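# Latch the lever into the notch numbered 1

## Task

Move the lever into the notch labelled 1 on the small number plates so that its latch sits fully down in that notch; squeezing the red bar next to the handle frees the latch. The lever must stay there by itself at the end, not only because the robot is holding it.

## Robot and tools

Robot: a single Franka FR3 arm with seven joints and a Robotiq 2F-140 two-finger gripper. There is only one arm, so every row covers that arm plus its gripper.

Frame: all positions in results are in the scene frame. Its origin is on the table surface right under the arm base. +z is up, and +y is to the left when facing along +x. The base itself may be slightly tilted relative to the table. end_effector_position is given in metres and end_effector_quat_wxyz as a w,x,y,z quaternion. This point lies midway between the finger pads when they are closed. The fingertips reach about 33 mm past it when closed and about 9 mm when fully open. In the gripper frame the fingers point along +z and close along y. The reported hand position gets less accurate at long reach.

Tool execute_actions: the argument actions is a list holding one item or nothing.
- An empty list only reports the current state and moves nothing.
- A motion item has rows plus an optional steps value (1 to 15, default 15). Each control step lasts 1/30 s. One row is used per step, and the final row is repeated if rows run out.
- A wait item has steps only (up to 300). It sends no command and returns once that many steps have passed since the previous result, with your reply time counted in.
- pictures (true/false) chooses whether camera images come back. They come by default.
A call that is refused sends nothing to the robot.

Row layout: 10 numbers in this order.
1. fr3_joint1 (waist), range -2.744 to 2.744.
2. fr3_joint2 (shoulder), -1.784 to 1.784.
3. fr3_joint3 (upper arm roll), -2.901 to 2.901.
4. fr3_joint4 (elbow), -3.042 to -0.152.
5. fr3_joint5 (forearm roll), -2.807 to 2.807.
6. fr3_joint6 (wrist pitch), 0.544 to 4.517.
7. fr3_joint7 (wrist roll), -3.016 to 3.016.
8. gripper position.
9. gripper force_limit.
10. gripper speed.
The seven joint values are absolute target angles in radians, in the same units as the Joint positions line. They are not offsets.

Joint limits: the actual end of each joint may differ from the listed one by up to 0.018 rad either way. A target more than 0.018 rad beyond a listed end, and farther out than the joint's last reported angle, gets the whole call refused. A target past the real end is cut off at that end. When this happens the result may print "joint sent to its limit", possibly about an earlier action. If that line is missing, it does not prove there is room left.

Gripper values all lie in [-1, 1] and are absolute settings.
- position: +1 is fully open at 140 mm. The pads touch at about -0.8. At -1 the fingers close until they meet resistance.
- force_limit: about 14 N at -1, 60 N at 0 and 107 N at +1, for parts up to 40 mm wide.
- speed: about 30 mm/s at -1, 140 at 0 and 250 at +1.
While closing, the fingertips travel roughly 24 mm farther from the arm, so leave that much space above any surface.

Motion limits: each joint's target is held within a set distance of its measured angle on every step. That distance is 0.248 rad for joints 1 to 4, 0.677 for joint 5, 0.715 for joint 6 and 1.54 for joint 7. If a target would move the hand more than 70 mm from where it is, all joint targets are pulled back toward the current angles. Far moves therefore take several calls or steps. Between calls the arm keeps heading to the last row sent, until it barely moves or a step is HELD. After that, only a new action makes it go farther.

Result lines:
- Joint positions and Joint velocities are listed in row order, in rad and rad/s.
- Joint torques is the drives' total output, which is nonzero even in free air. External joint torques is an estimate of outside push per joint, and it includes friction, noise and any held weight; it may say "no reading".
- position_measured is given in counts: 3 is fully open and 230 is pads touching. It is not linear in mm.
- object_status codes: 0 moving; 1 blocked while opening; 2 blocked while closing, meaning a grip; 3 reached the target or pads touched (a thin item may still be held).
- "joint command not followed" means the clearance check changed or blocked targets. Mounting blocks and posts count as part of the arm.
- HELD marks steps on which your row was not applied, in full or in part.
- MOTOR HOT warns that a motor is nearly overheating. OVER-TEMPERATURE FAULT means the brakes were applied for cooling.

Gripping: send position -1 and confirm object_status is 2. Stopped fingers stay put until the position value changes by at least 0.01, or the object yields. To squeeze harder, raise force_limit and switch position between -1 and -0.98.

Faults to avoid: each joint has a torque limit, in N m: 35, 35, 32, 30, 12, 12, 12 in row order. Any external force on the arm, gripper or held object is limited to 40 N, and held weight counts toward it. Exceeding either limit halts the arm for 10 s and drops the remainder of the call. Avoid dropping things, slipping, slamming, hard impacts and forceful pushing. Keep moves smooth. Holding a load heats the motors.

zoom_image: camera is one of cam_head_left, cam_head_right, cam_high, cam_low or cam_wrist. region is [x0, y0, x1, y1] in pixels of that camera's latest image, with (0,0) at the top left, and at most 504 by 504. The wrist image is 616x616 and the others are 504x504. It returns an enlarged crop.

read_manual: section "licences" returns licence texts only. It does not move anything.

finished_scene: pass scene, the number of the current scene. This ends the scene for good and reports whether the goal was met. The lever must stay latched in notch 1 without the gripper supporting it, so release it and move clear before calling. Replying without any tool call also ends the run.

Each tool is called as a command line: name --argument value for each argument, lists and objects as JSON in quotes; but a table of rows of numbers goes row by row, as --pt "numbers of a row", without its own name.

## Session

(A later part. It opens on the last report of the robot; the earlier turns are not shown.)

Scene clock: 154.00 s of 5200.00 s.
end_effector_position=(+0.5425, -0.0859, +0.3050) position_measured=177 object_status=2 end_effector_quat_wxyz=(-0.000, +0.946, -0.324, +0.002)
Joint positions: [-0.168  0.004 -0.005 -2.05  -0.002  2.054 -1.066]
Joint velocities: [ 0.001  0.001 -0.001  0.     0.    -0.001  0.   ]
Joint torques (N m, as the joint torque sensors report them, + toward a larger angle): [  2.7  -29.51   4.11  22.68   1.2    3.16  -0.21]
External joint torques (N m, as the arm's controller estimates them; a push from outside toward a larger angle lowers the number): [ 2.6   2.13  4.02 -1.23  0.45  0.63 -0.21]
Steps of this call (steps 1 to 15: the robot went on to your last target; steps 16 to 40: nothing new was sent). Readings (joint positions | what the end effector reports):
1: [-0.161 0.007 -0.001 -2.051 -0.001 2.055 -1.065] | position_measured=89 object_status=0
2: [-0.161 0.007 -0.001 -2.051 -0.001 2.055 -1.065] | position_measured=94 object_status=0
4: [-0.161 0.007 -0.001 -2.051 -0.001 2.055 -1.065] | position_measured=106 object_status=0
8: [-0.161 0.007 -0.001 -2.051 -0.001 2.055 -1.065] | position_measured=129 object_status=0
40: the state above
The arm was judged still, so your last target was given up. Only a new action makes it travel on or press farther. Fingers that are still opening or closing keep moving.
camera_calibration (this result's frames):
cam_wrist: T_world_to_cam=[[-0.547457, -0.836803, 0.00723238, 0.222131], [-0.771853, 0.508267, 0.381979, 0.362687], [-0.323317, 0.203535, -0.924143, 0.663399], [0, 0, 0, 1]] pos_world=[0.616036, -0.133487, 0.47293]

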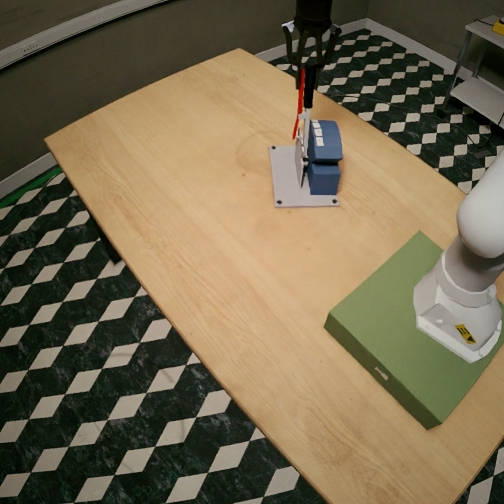

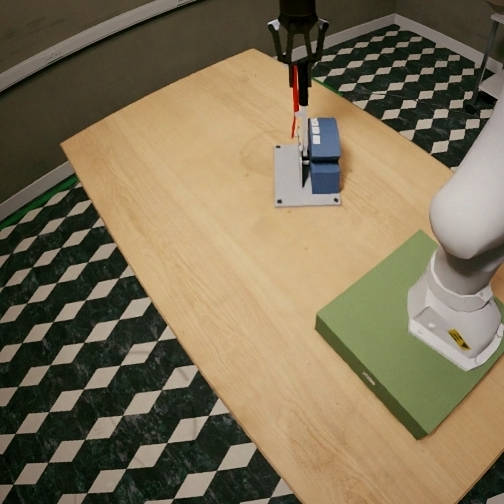

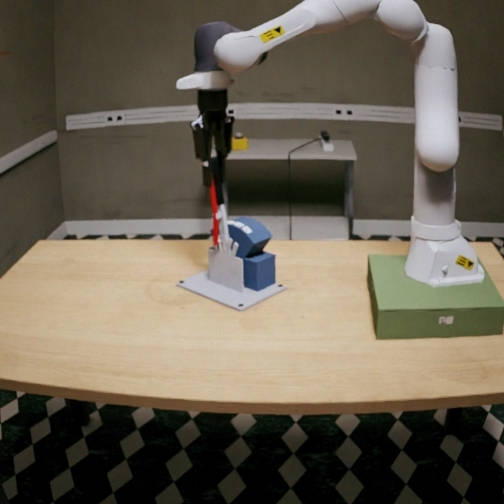

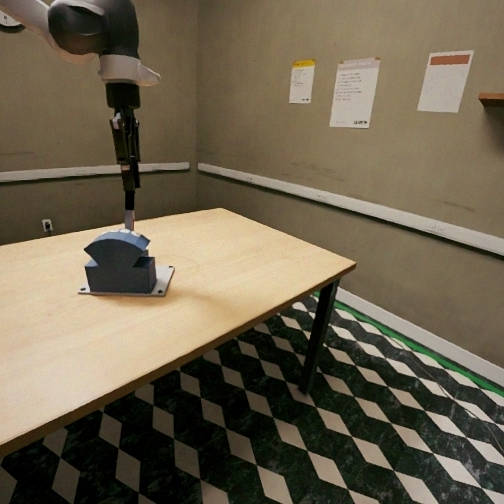

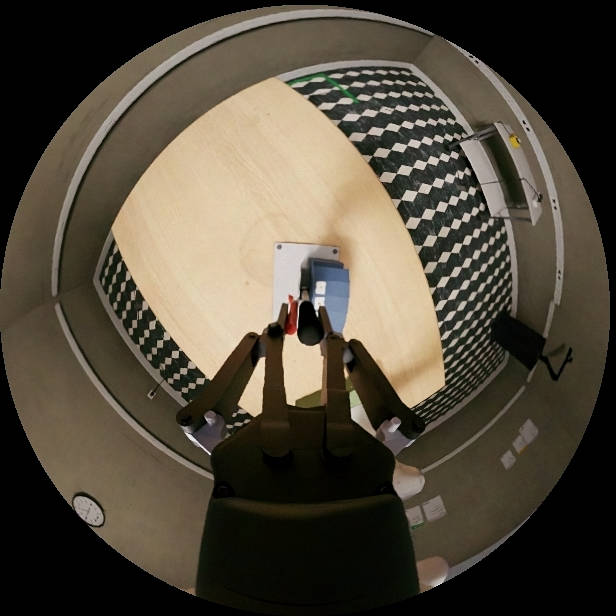

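execute_actions --actions '[{"rows": [[-0.1752,0.0102,0,-2.0449,0,2.0551,-1.0827,-1,-0.6,-0.3],[-0.1769,0.0154,0,-2.0392,0,2.0546,-1.0844,-1,-0.6,-0.3],[-0.1786,0.0207,0,-2.0336,0,2.0542,-1.0861,-1,-0.6,-0.3],[-0.1803,0.0259,0,-2.0279,0,2.0538,-1.0879,-1,-0.6,-0.3],[-0.1820,0.0311,0,-2.0223,0,2.0534,-1.0896,-1,-0.6,-0.3],[-0.1837,0.0363,0,-2.0166,0,2.0529,-1.0913,-1,-0.6,-0.3],[-0.1854,0.0415,0,-2.0110,0,2.0525,-1.0930,-1,-0.6,-0.3],[-0.1872,0.0468,0,-2.0053,0,2.0521,-1.0947,-1,-0.6,-0.3],[-0.1889,0.0520,0,-1.9997,0,2.0517,-1.0964,-1,-0.6,-0.3],[-0.1906,0.0572,0,-1.9940,0,2.0512,-1.0981,-1,-0.6,-0.3],[-0.1923,0.0624,0,-1.9884,0,2.0508,-1.0998,-1,-0.6,-0.3],[-0.1940,0.0676,0,-1.9827,0,2.0504,-1.1016,-1,-0.6,-0.3],[-0.1957,0.0729,0,-1.9771,0,2.0500,-1.1033,-1,-0.6,-0.3],[-0.1974,0.0781,0,-1.9714,0,2.0495,-1.1050,-1,-0.6,-0.3],[-0.1991,0.0833,0,-1.9658,0,2.0491,-1.1067,-1,-0.6,-0.3]], "steps": 15}]' --pictures false

execute_actions --actions '[{"steps": 20}]'

Scene clock: 223.47 s of 5200.00 s.
end_effector_position=(+0.5611, -0.1000, +0.3005) position_measured=177 object_status=2 end_effector_quat_wxyz=(-0.001, +0.947, -0.322, +0.001)
Joint positions: [-0.193  0.07  -0.001 -1.98   0.     2.049 -1.092]
Joint velocities: [-0.048  0.152 -0.001  0.159  0.002 -0.001 -0.05 ]
Joint torques (N m, as the joint torque sensors report them, + toward a larger angle): [ -1.96 -32.21   1.43  23.56   0.67   2.69   0.02]
External joint torques (N m, as the arm's controller estimates them; a push from outside toward a larger angle lowers the number): [-2.06  2.6   1.35  0.2  -0.1   0.42  0.02]
Steps of this call (steps 1 to 90: nothing new was sent; then 65.97 s passed at rest; steps 91 to 105: all 15 steps of this action). Readings (joint positions | what the end effector reports):
91: [-0.170 0.005 -0.004 -2.049 -0.002 2.054 -1.067] | position_measured=177 object_status=2
92: [-0.171 0.007 -0.003 -2.047 -0.001 2.053 -1.068] | position_measured=177 object_status=2
94: [-0.175 0.014 -0.002 -2.040 -0.001 2.053 -1.072] | position_measured=177 object_status=2
98: [-0.181 0.033 -0.001 -2.019 -0.000 2.051 -1.079] | position_measured=177 object_status=2
105: the state above

Scene clock: 224.13 s of 5200.00 s.
end_effector_position=(+0.5642, -0.1024, +0.2996) position_measured=177 object_status=2 end_effector_quat_wxyz=(-0.002, +0.948, -0.319, +0.001)
Joint positions: [-0.197  0.081 -0.001 -1.968  0.001  2.048 -1.102]
Joint velocities: [ 0.    -0.001  0.001  0.001  0.     0.    -0.003]
Joint torques (N m, as the joint torque sensors report them, + toward a larger angle): [ -1.82 -31.68   1.22  24.41   0.54   2.86  -0.27]
External joint torques (N m, as the arm's controller estimates them; a push from outside toward a larger angle lowers the number): [-1.9   2.89  1.08  0.28 -0.22  0.31 -0.27]
Steps of this call (steps 1 to 20: the robot went on to your last target). Readings (joint positions | what the end effector reports):
1: [-0.194 0.074 -0.001 -1.976 0.000 2.049 -1.093] | position_measured=177 object_status=2
2: [-0.195 0.076 -0.001 -1.973 0.000 2.049 -1.095] | position_measured=177 object_status=2
4: [-0.196 0.079 -0.001 -1.970 0.001 2.049 -1.097] | position_measured=177 object_status=2
8: [-0.196 0.080 -0.001 -1.969 0.001 2.048 -1.100] | position_measured=177 object_status=2
20: the state above
camera_calibration (this result's frames):
cam_wrist: T_world_to_cam=[[-0.538278, -0.842751, 0.00524088, 0.214992], [-0.777143, 0.49876, 0.383782, 0.391408], [-0.326046, 0.202508, -0.923409, 0.66999], [0, 0, 0, 1]] pos_world=[0.638353, -0.149712, 0.467333]

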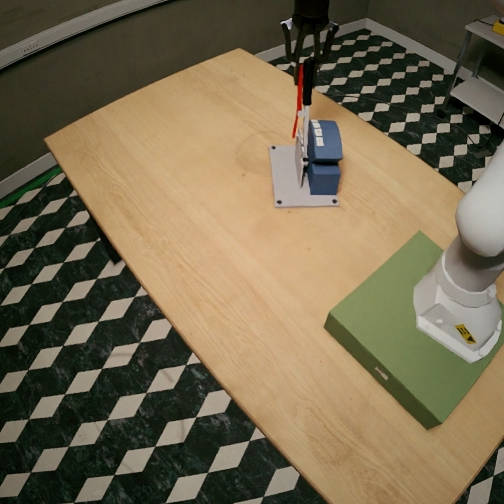

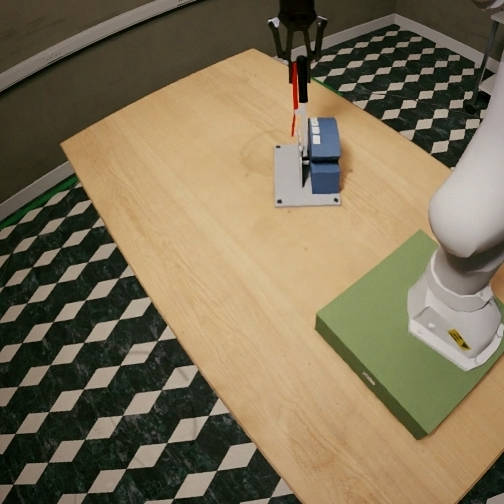

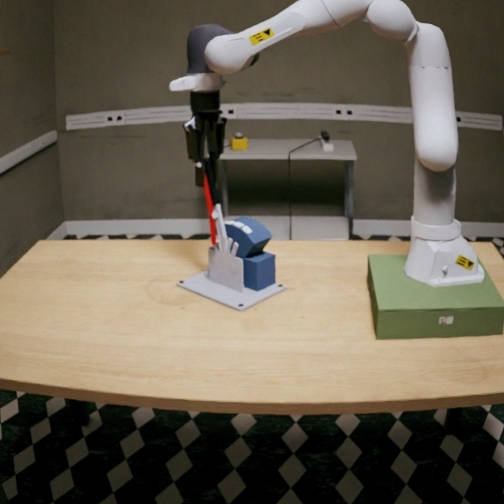

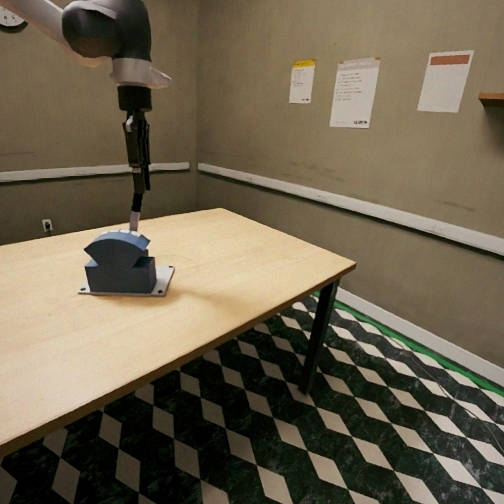

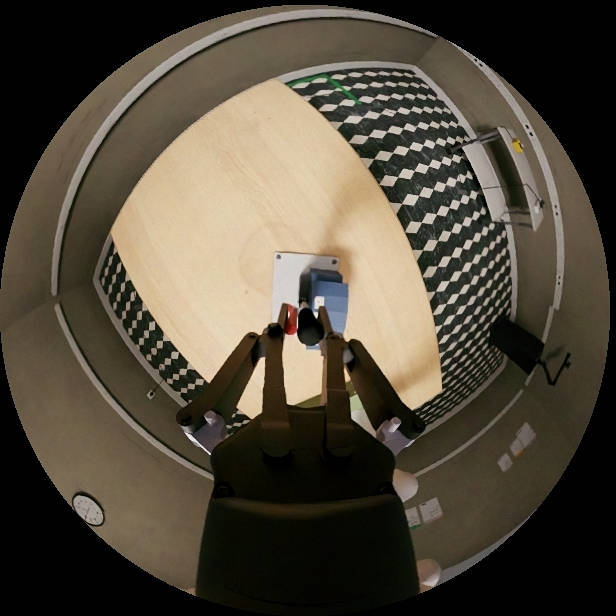

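execute_actions --actions '[{"rows": [[-0.2008,0.0900,0,-1.9588,0,2.0488,-1.1083,-1,-0.6,-0.3],[-0.2026,0.0967,0,-1.9517,0,2.0484,-1.1099,-1,-0.6,-0.3],[-0.2043,0.1034,0,-1.9447,0,2.0481,-1.1114,-1,-0.6,-0.3],[-0.2061,0.1101,0,-1.9377,0,2.0478,-1.1130,-1,-0.6,-0.3],[-0.2078,0.1168,0,-1.9306,0,2.0474,-1.1146,-1,-0.6,-0.3],[-0.2096,0.1235,0,-1.9236,0,2.0471,-1.1162,-1,-0.6,-0.3],[-0.2113,0.1302,0,-1.9166,0,2.0468,-1.1178,-1,-0.6,-0.3],[-0.2131,0.1369,0,-1.9095,0,2.0464,-1.1193,-1,-0.6,-0.3],[-0.2148,0.1436,0,-1.9025,0,2.0461,-1.1209,-1,-0.6,-0.3],[-0.2166,0.1503,0,-1.8955,0,2.0458,-1.1225,-1,-0.6,-0.3],[-0.2183,0.1570,0,-1.8884,0,2.0454,-1.1241,-1,-0.6,-0.3],[-0.2201,0.1637,0,-1.8814,0,2.0451,-1.1257,-1,-0.6,-0.3],[-0.2218,0.1704,0,-1.8744,0,2.0448,-1.1272,-1,-0.6,-0.3],[-0.2236,0.1771,0,-1.8673,0,2.0444,-1.1288,-1,-0.6,-0.3],[-0.2253,0.1838,0,-1.8603,0,2.0441,-1.1304,-1,-0.6,-0.3]], "steps": 15}]' --pictures false

execute_actions --actions '[{"steps": 20}]'

Scene clock: 250.63 s of 5200.00 s.
end_effector_position=(+0.5876, -0.1201, +0.2904) position_measured=177 object_status=2 end_effector_quat_wxyz=(-0.002, +0.947, -0.321, +0.001)
Joint positions: [-0.219  0.168 -0.    -1.878  0.001  2.043 -1.118]
Joint velocities: [-0.049  0.196  0.     0.198 -0.001 -0.    -0.04 ]
Joint torques (N m, as the joint torque sensors report them, + toward a larger angle): [ -1.59 -35.84   1.18  23.62   0.5    2.83  -0.04]
External joint torques (N m, as the arm's controller estimates them; a push from outside toward a larger angle lowers the number): [-1.96  2.42  0.9   0.49 -0.26  0.51 -0.04]
Steps of this call (steps 1 to 15: the robot went on to your last target; steps 16 to 90: nothing new was sent; then 23.00 s passed at rest; steps 91 to 105: all 15 steps of this action). Readings (joint positions | what the end effector reports):
91: [-0.197 0.082 -0.000 -1.966 0.001 2.047 -1.102] | position_measured=177 object_status=2
92: [-0.198 0.085 -0.000 -1.963 0.001 2.047 -1.103] | position_measured=177 object_status=2
94: [-0.201 0.095 -0.000 -1.953 0.001 2.046 -1.104] | position_measured=177 object_status=2
98: [-0.207 0.120 -0.000 -1.926 0.001 2.045 -1.109] | position_measured=177 object_status=2
105: the state above

Scene clock: 251.30 s of 5200.00 s.
end_effector_position=(+0.5914, -0.1230, +0.2886) position_measured=177 object_status=2 end_effector_quat_wxyz=(-0.002, +0.948, -0.319, +0.001)
Joint positions: [-0.223  0.182 -0.    -1.863  0.001  2.043 -1.126]
Joint velocities: [-0.001 -0.001 -0.     0.     0.    -0.001 -0.002]
Joint torques (N m, as the joint torque sensors report them, + toward a larger angle): [ -1.87 -35.27   1.22  24.78   0.38   2.89  -0.2 ]
External joint torques (N m, as the arm's controller estimates them; a push from outside toward a larger angle lowers the number): [-1.84  2.7   1.08  0.65 -0.38  0.35 -0.2 ]
Steps of this call (steps 1 to 20: the robot went on to your last target). Readings (joint positions | what the end effector reports):
1: [-0.220 0.173 -0.000 -1.872 0.001 2.043 -1.119] | position_measured=177 object_status=2
2: [-0.221 0.176 -0.000 -1.869 0.001 2.043 -1.120] | position_measured=177 object_status=2
4: [-0.222 0.180 -0.000 -1.865 0.001 2.043 -1.122] | position_measured=177 object_status=2
8: [-0.222 0.182 -0.000 -1.863 0.001 2.043 -1.124] | position_measured=177 object_status=2
20: the state above
camera_calibration (this result's frames):
cam_wrist: T_world_to_cam=[[-0.539838, -0.841752, 0.00533615, 0.213336], [-0.77575, 0.49995, 0.385049, 0.425962], [-0.326783, 0.203724, -0.922881, 0.67332], [0, 0, 0, 1]] pos_world=[0.665637, -0.170555, 0.45624]

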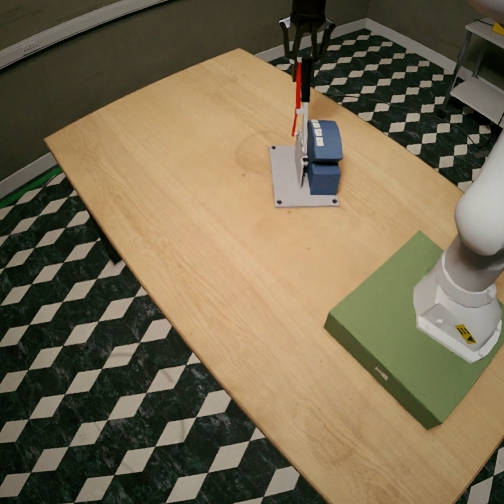

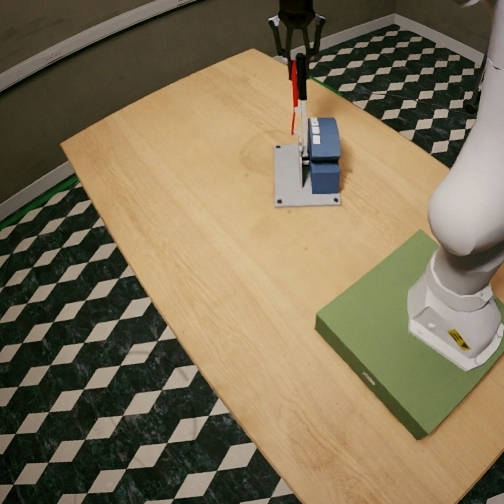

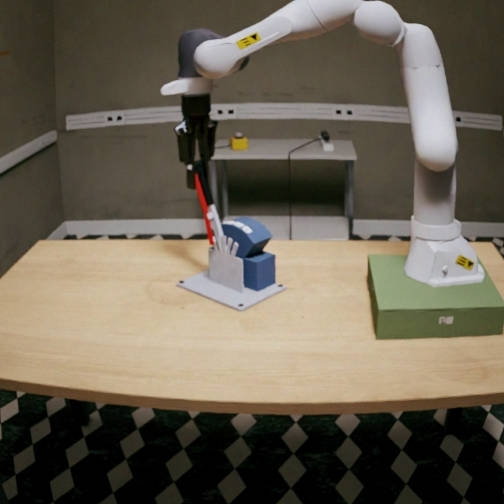

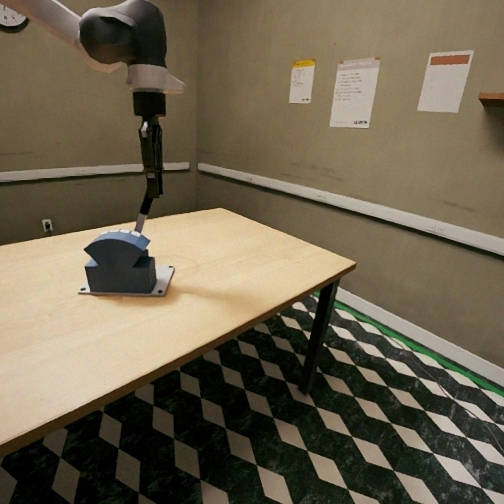

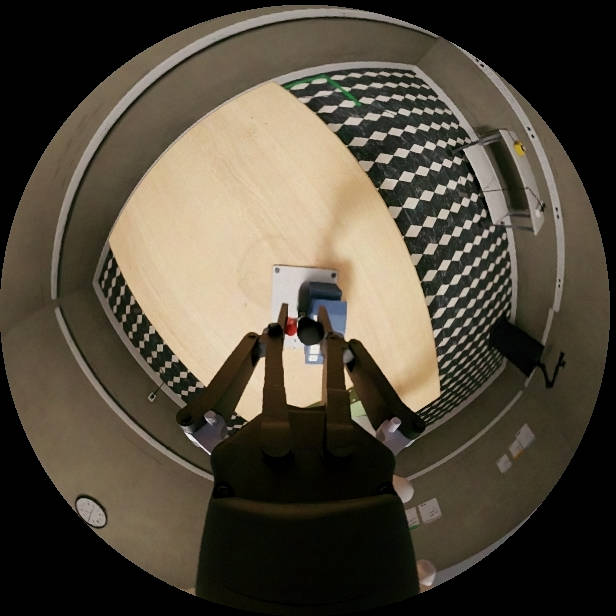

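execute_actions --actions '[{"rows": [[-0.2245,0.183,0,-1.862,0,2.0441,-1.1290,1,-0.6,-0.3]], "steps": 15}]' --pictures false

execute_actions --actions '[{"steps": 35}]'

Scene clock: 257.20 s of 5200.00 s.
end_effector_position=(+0.5924, -0.1223, +0.2879) position_measured=97 object_status=0 end_effector_quat_wxyz=(-0.002, +0.948, -0.319, +0.001)
Joint positions: [-0.223  0.184  0.001 -1.863  0.002  2.045 -1.126]
Joint velocities: [-0.004 -0.    -0.004  0.    -0.001 -0.     0.   ]
Joint torques (N m, as the joint torque sensors report them, + toward a larger angle): [ -0.55 -37.25   0.1   23.73   0.24   2.42  -0.16]
External joint torques (N m, as the arm's controller estimates them; a push from outside toward a larger angle lowers the number): [-1.08  0.56 -0.56 -0.29 -0.54 -0.12 -0.15]
Steps of this call (steps 1 to 15: the robot went on to your last target; steps 16 to 90: nothing new was sent; then 2.40 s passed at rest; steps 91 to 105: all 15 steps of this action). Readings (joint positions | what the end effector reports):
91: [-0.223 0.182 -0.000 -1.863 0.001 2.042 -1.126] | position_measured=177 object_status=0
92: [-0.222 0.183 0.001 -1.863 0.003 2.043 -1.126] | position_measured=176 object_status=0
94: [-0.220 0.184 0.003 -1.863 0.003 2.045 -1.126] | position_measured=160 object_status=0
98: [-0.219 0.184 0.004 -1.863 0.003 2.045 -1.126] | position_measured=137 object_status=0
105: the state above

Scene clock: 258.37 s of 5200.00 s.
end_effector_position=(+0.5924, -0.1225, +0.2881) position_measured=3 object_status=3 end_effector_quat_wxyz=(-0.002, +0.948, -0.319, +0.001)
Joint positions: [-0.223  0.184  0.001 -1.862  0.002  2.045 -1.126]
Joint velocities: [-0.001  0.001  0.    -0.001  0.001 -0.     0.   ]
Joint torques (N m, as the joint torque sensors report them, + toward a larger angle): [ -0.78 -37.08   0.18  23.29   0.27   2.47  -0.15]
External joint torques (N m, as the arm's controller estimates them; a push from outside toward a larger angle lowers the number): [-0.88  0.55 -0.09 -0.61 -0.49 -0.05 -0.15]
Steps of this call (steps 1 to 15: the robot went on to your last target; steps 16 to 35: nothing new was sent). Readings (joint positions | what the end effector reports):
1: [-0.223 0.184 0.001 -1.863 0.002 2.045 -1.126] | position_measured=91 object_status=0
2: [-0.223 0.184 0.001 -1.863 0.002 2.045 -1.126] | position_measured=85 object_status=0
4: [-0.223 0.184 0.001 -1.863 0.002 2.045 -1.126] | position_measured=74 object_status=0
8: [-0.223 0.184 0.001 -1.863 0.002 2.045 -1.126] | position_measured=50 object_status=0
35: the state above
The arm was judged still, so your last target was given up. Only a new action makes it travel on or press farther. Fingers that are still opening or closing keep moving.
camera_calibration (this result's frames):
cam_wrist: T_world_to_cam=[[-0.539045, -0.842267, 0.00401439, 0.214199], [-0.776887, 0.499033, 0.383944, 0.427624], [-0.325387, 0.203845, -0.923348, 0.672377], [0, 0, 0, 1]] pos_world=[0.666461, -0.170046, 0.455794]

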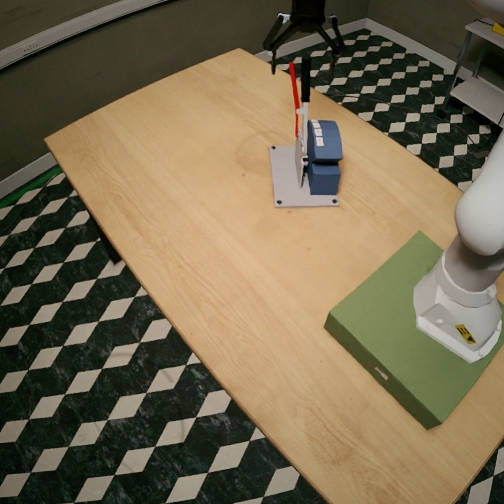

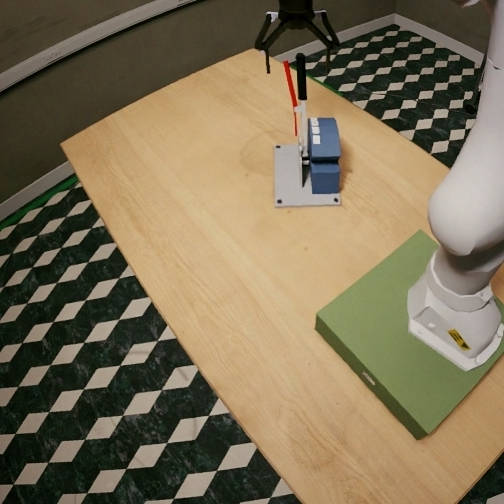

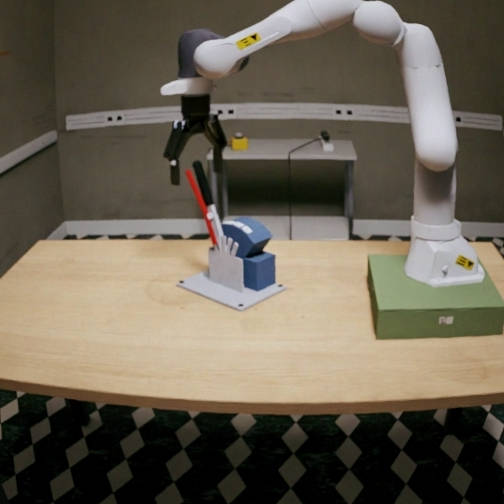

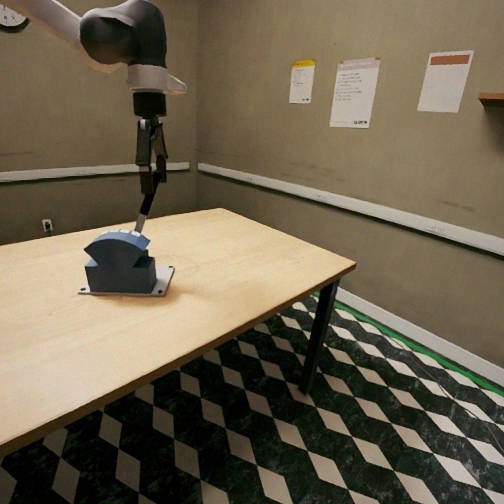

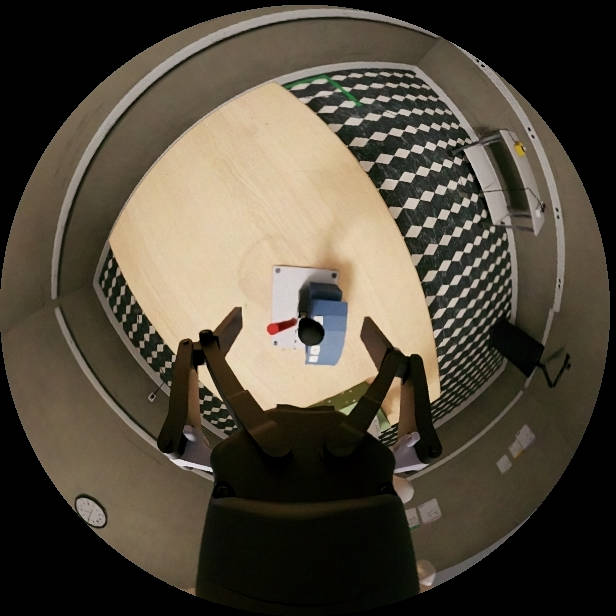

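zoom_image --camera "cam_head_left" --region '[250, 40, 370, 220]'

zoom_image --camera "cam_high" --region '[160, 150, 300, 320]'

Region (250, 40, 370, 220) of cam_head_left's 504x504 image, scaled by 2.800, with more detail than that image has.

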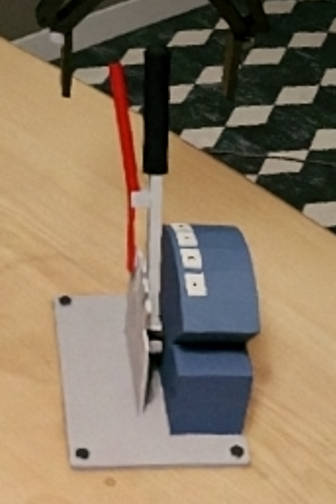

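Region (160, 150, 300, 320) of cam_high's 504x504 image, scaled by 2.965, with more detail than that image has; it fills the left 415 columns of this view, and the rest is white.

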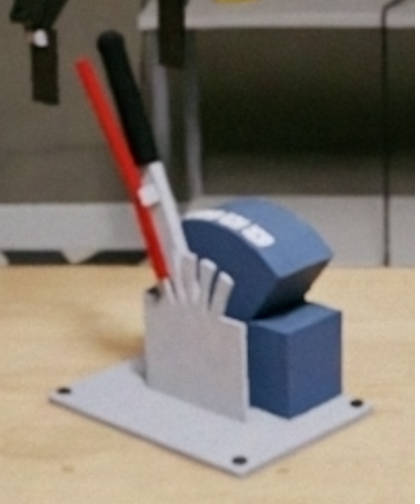

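finished_scene --scene 2

The scene is finished: the task was done.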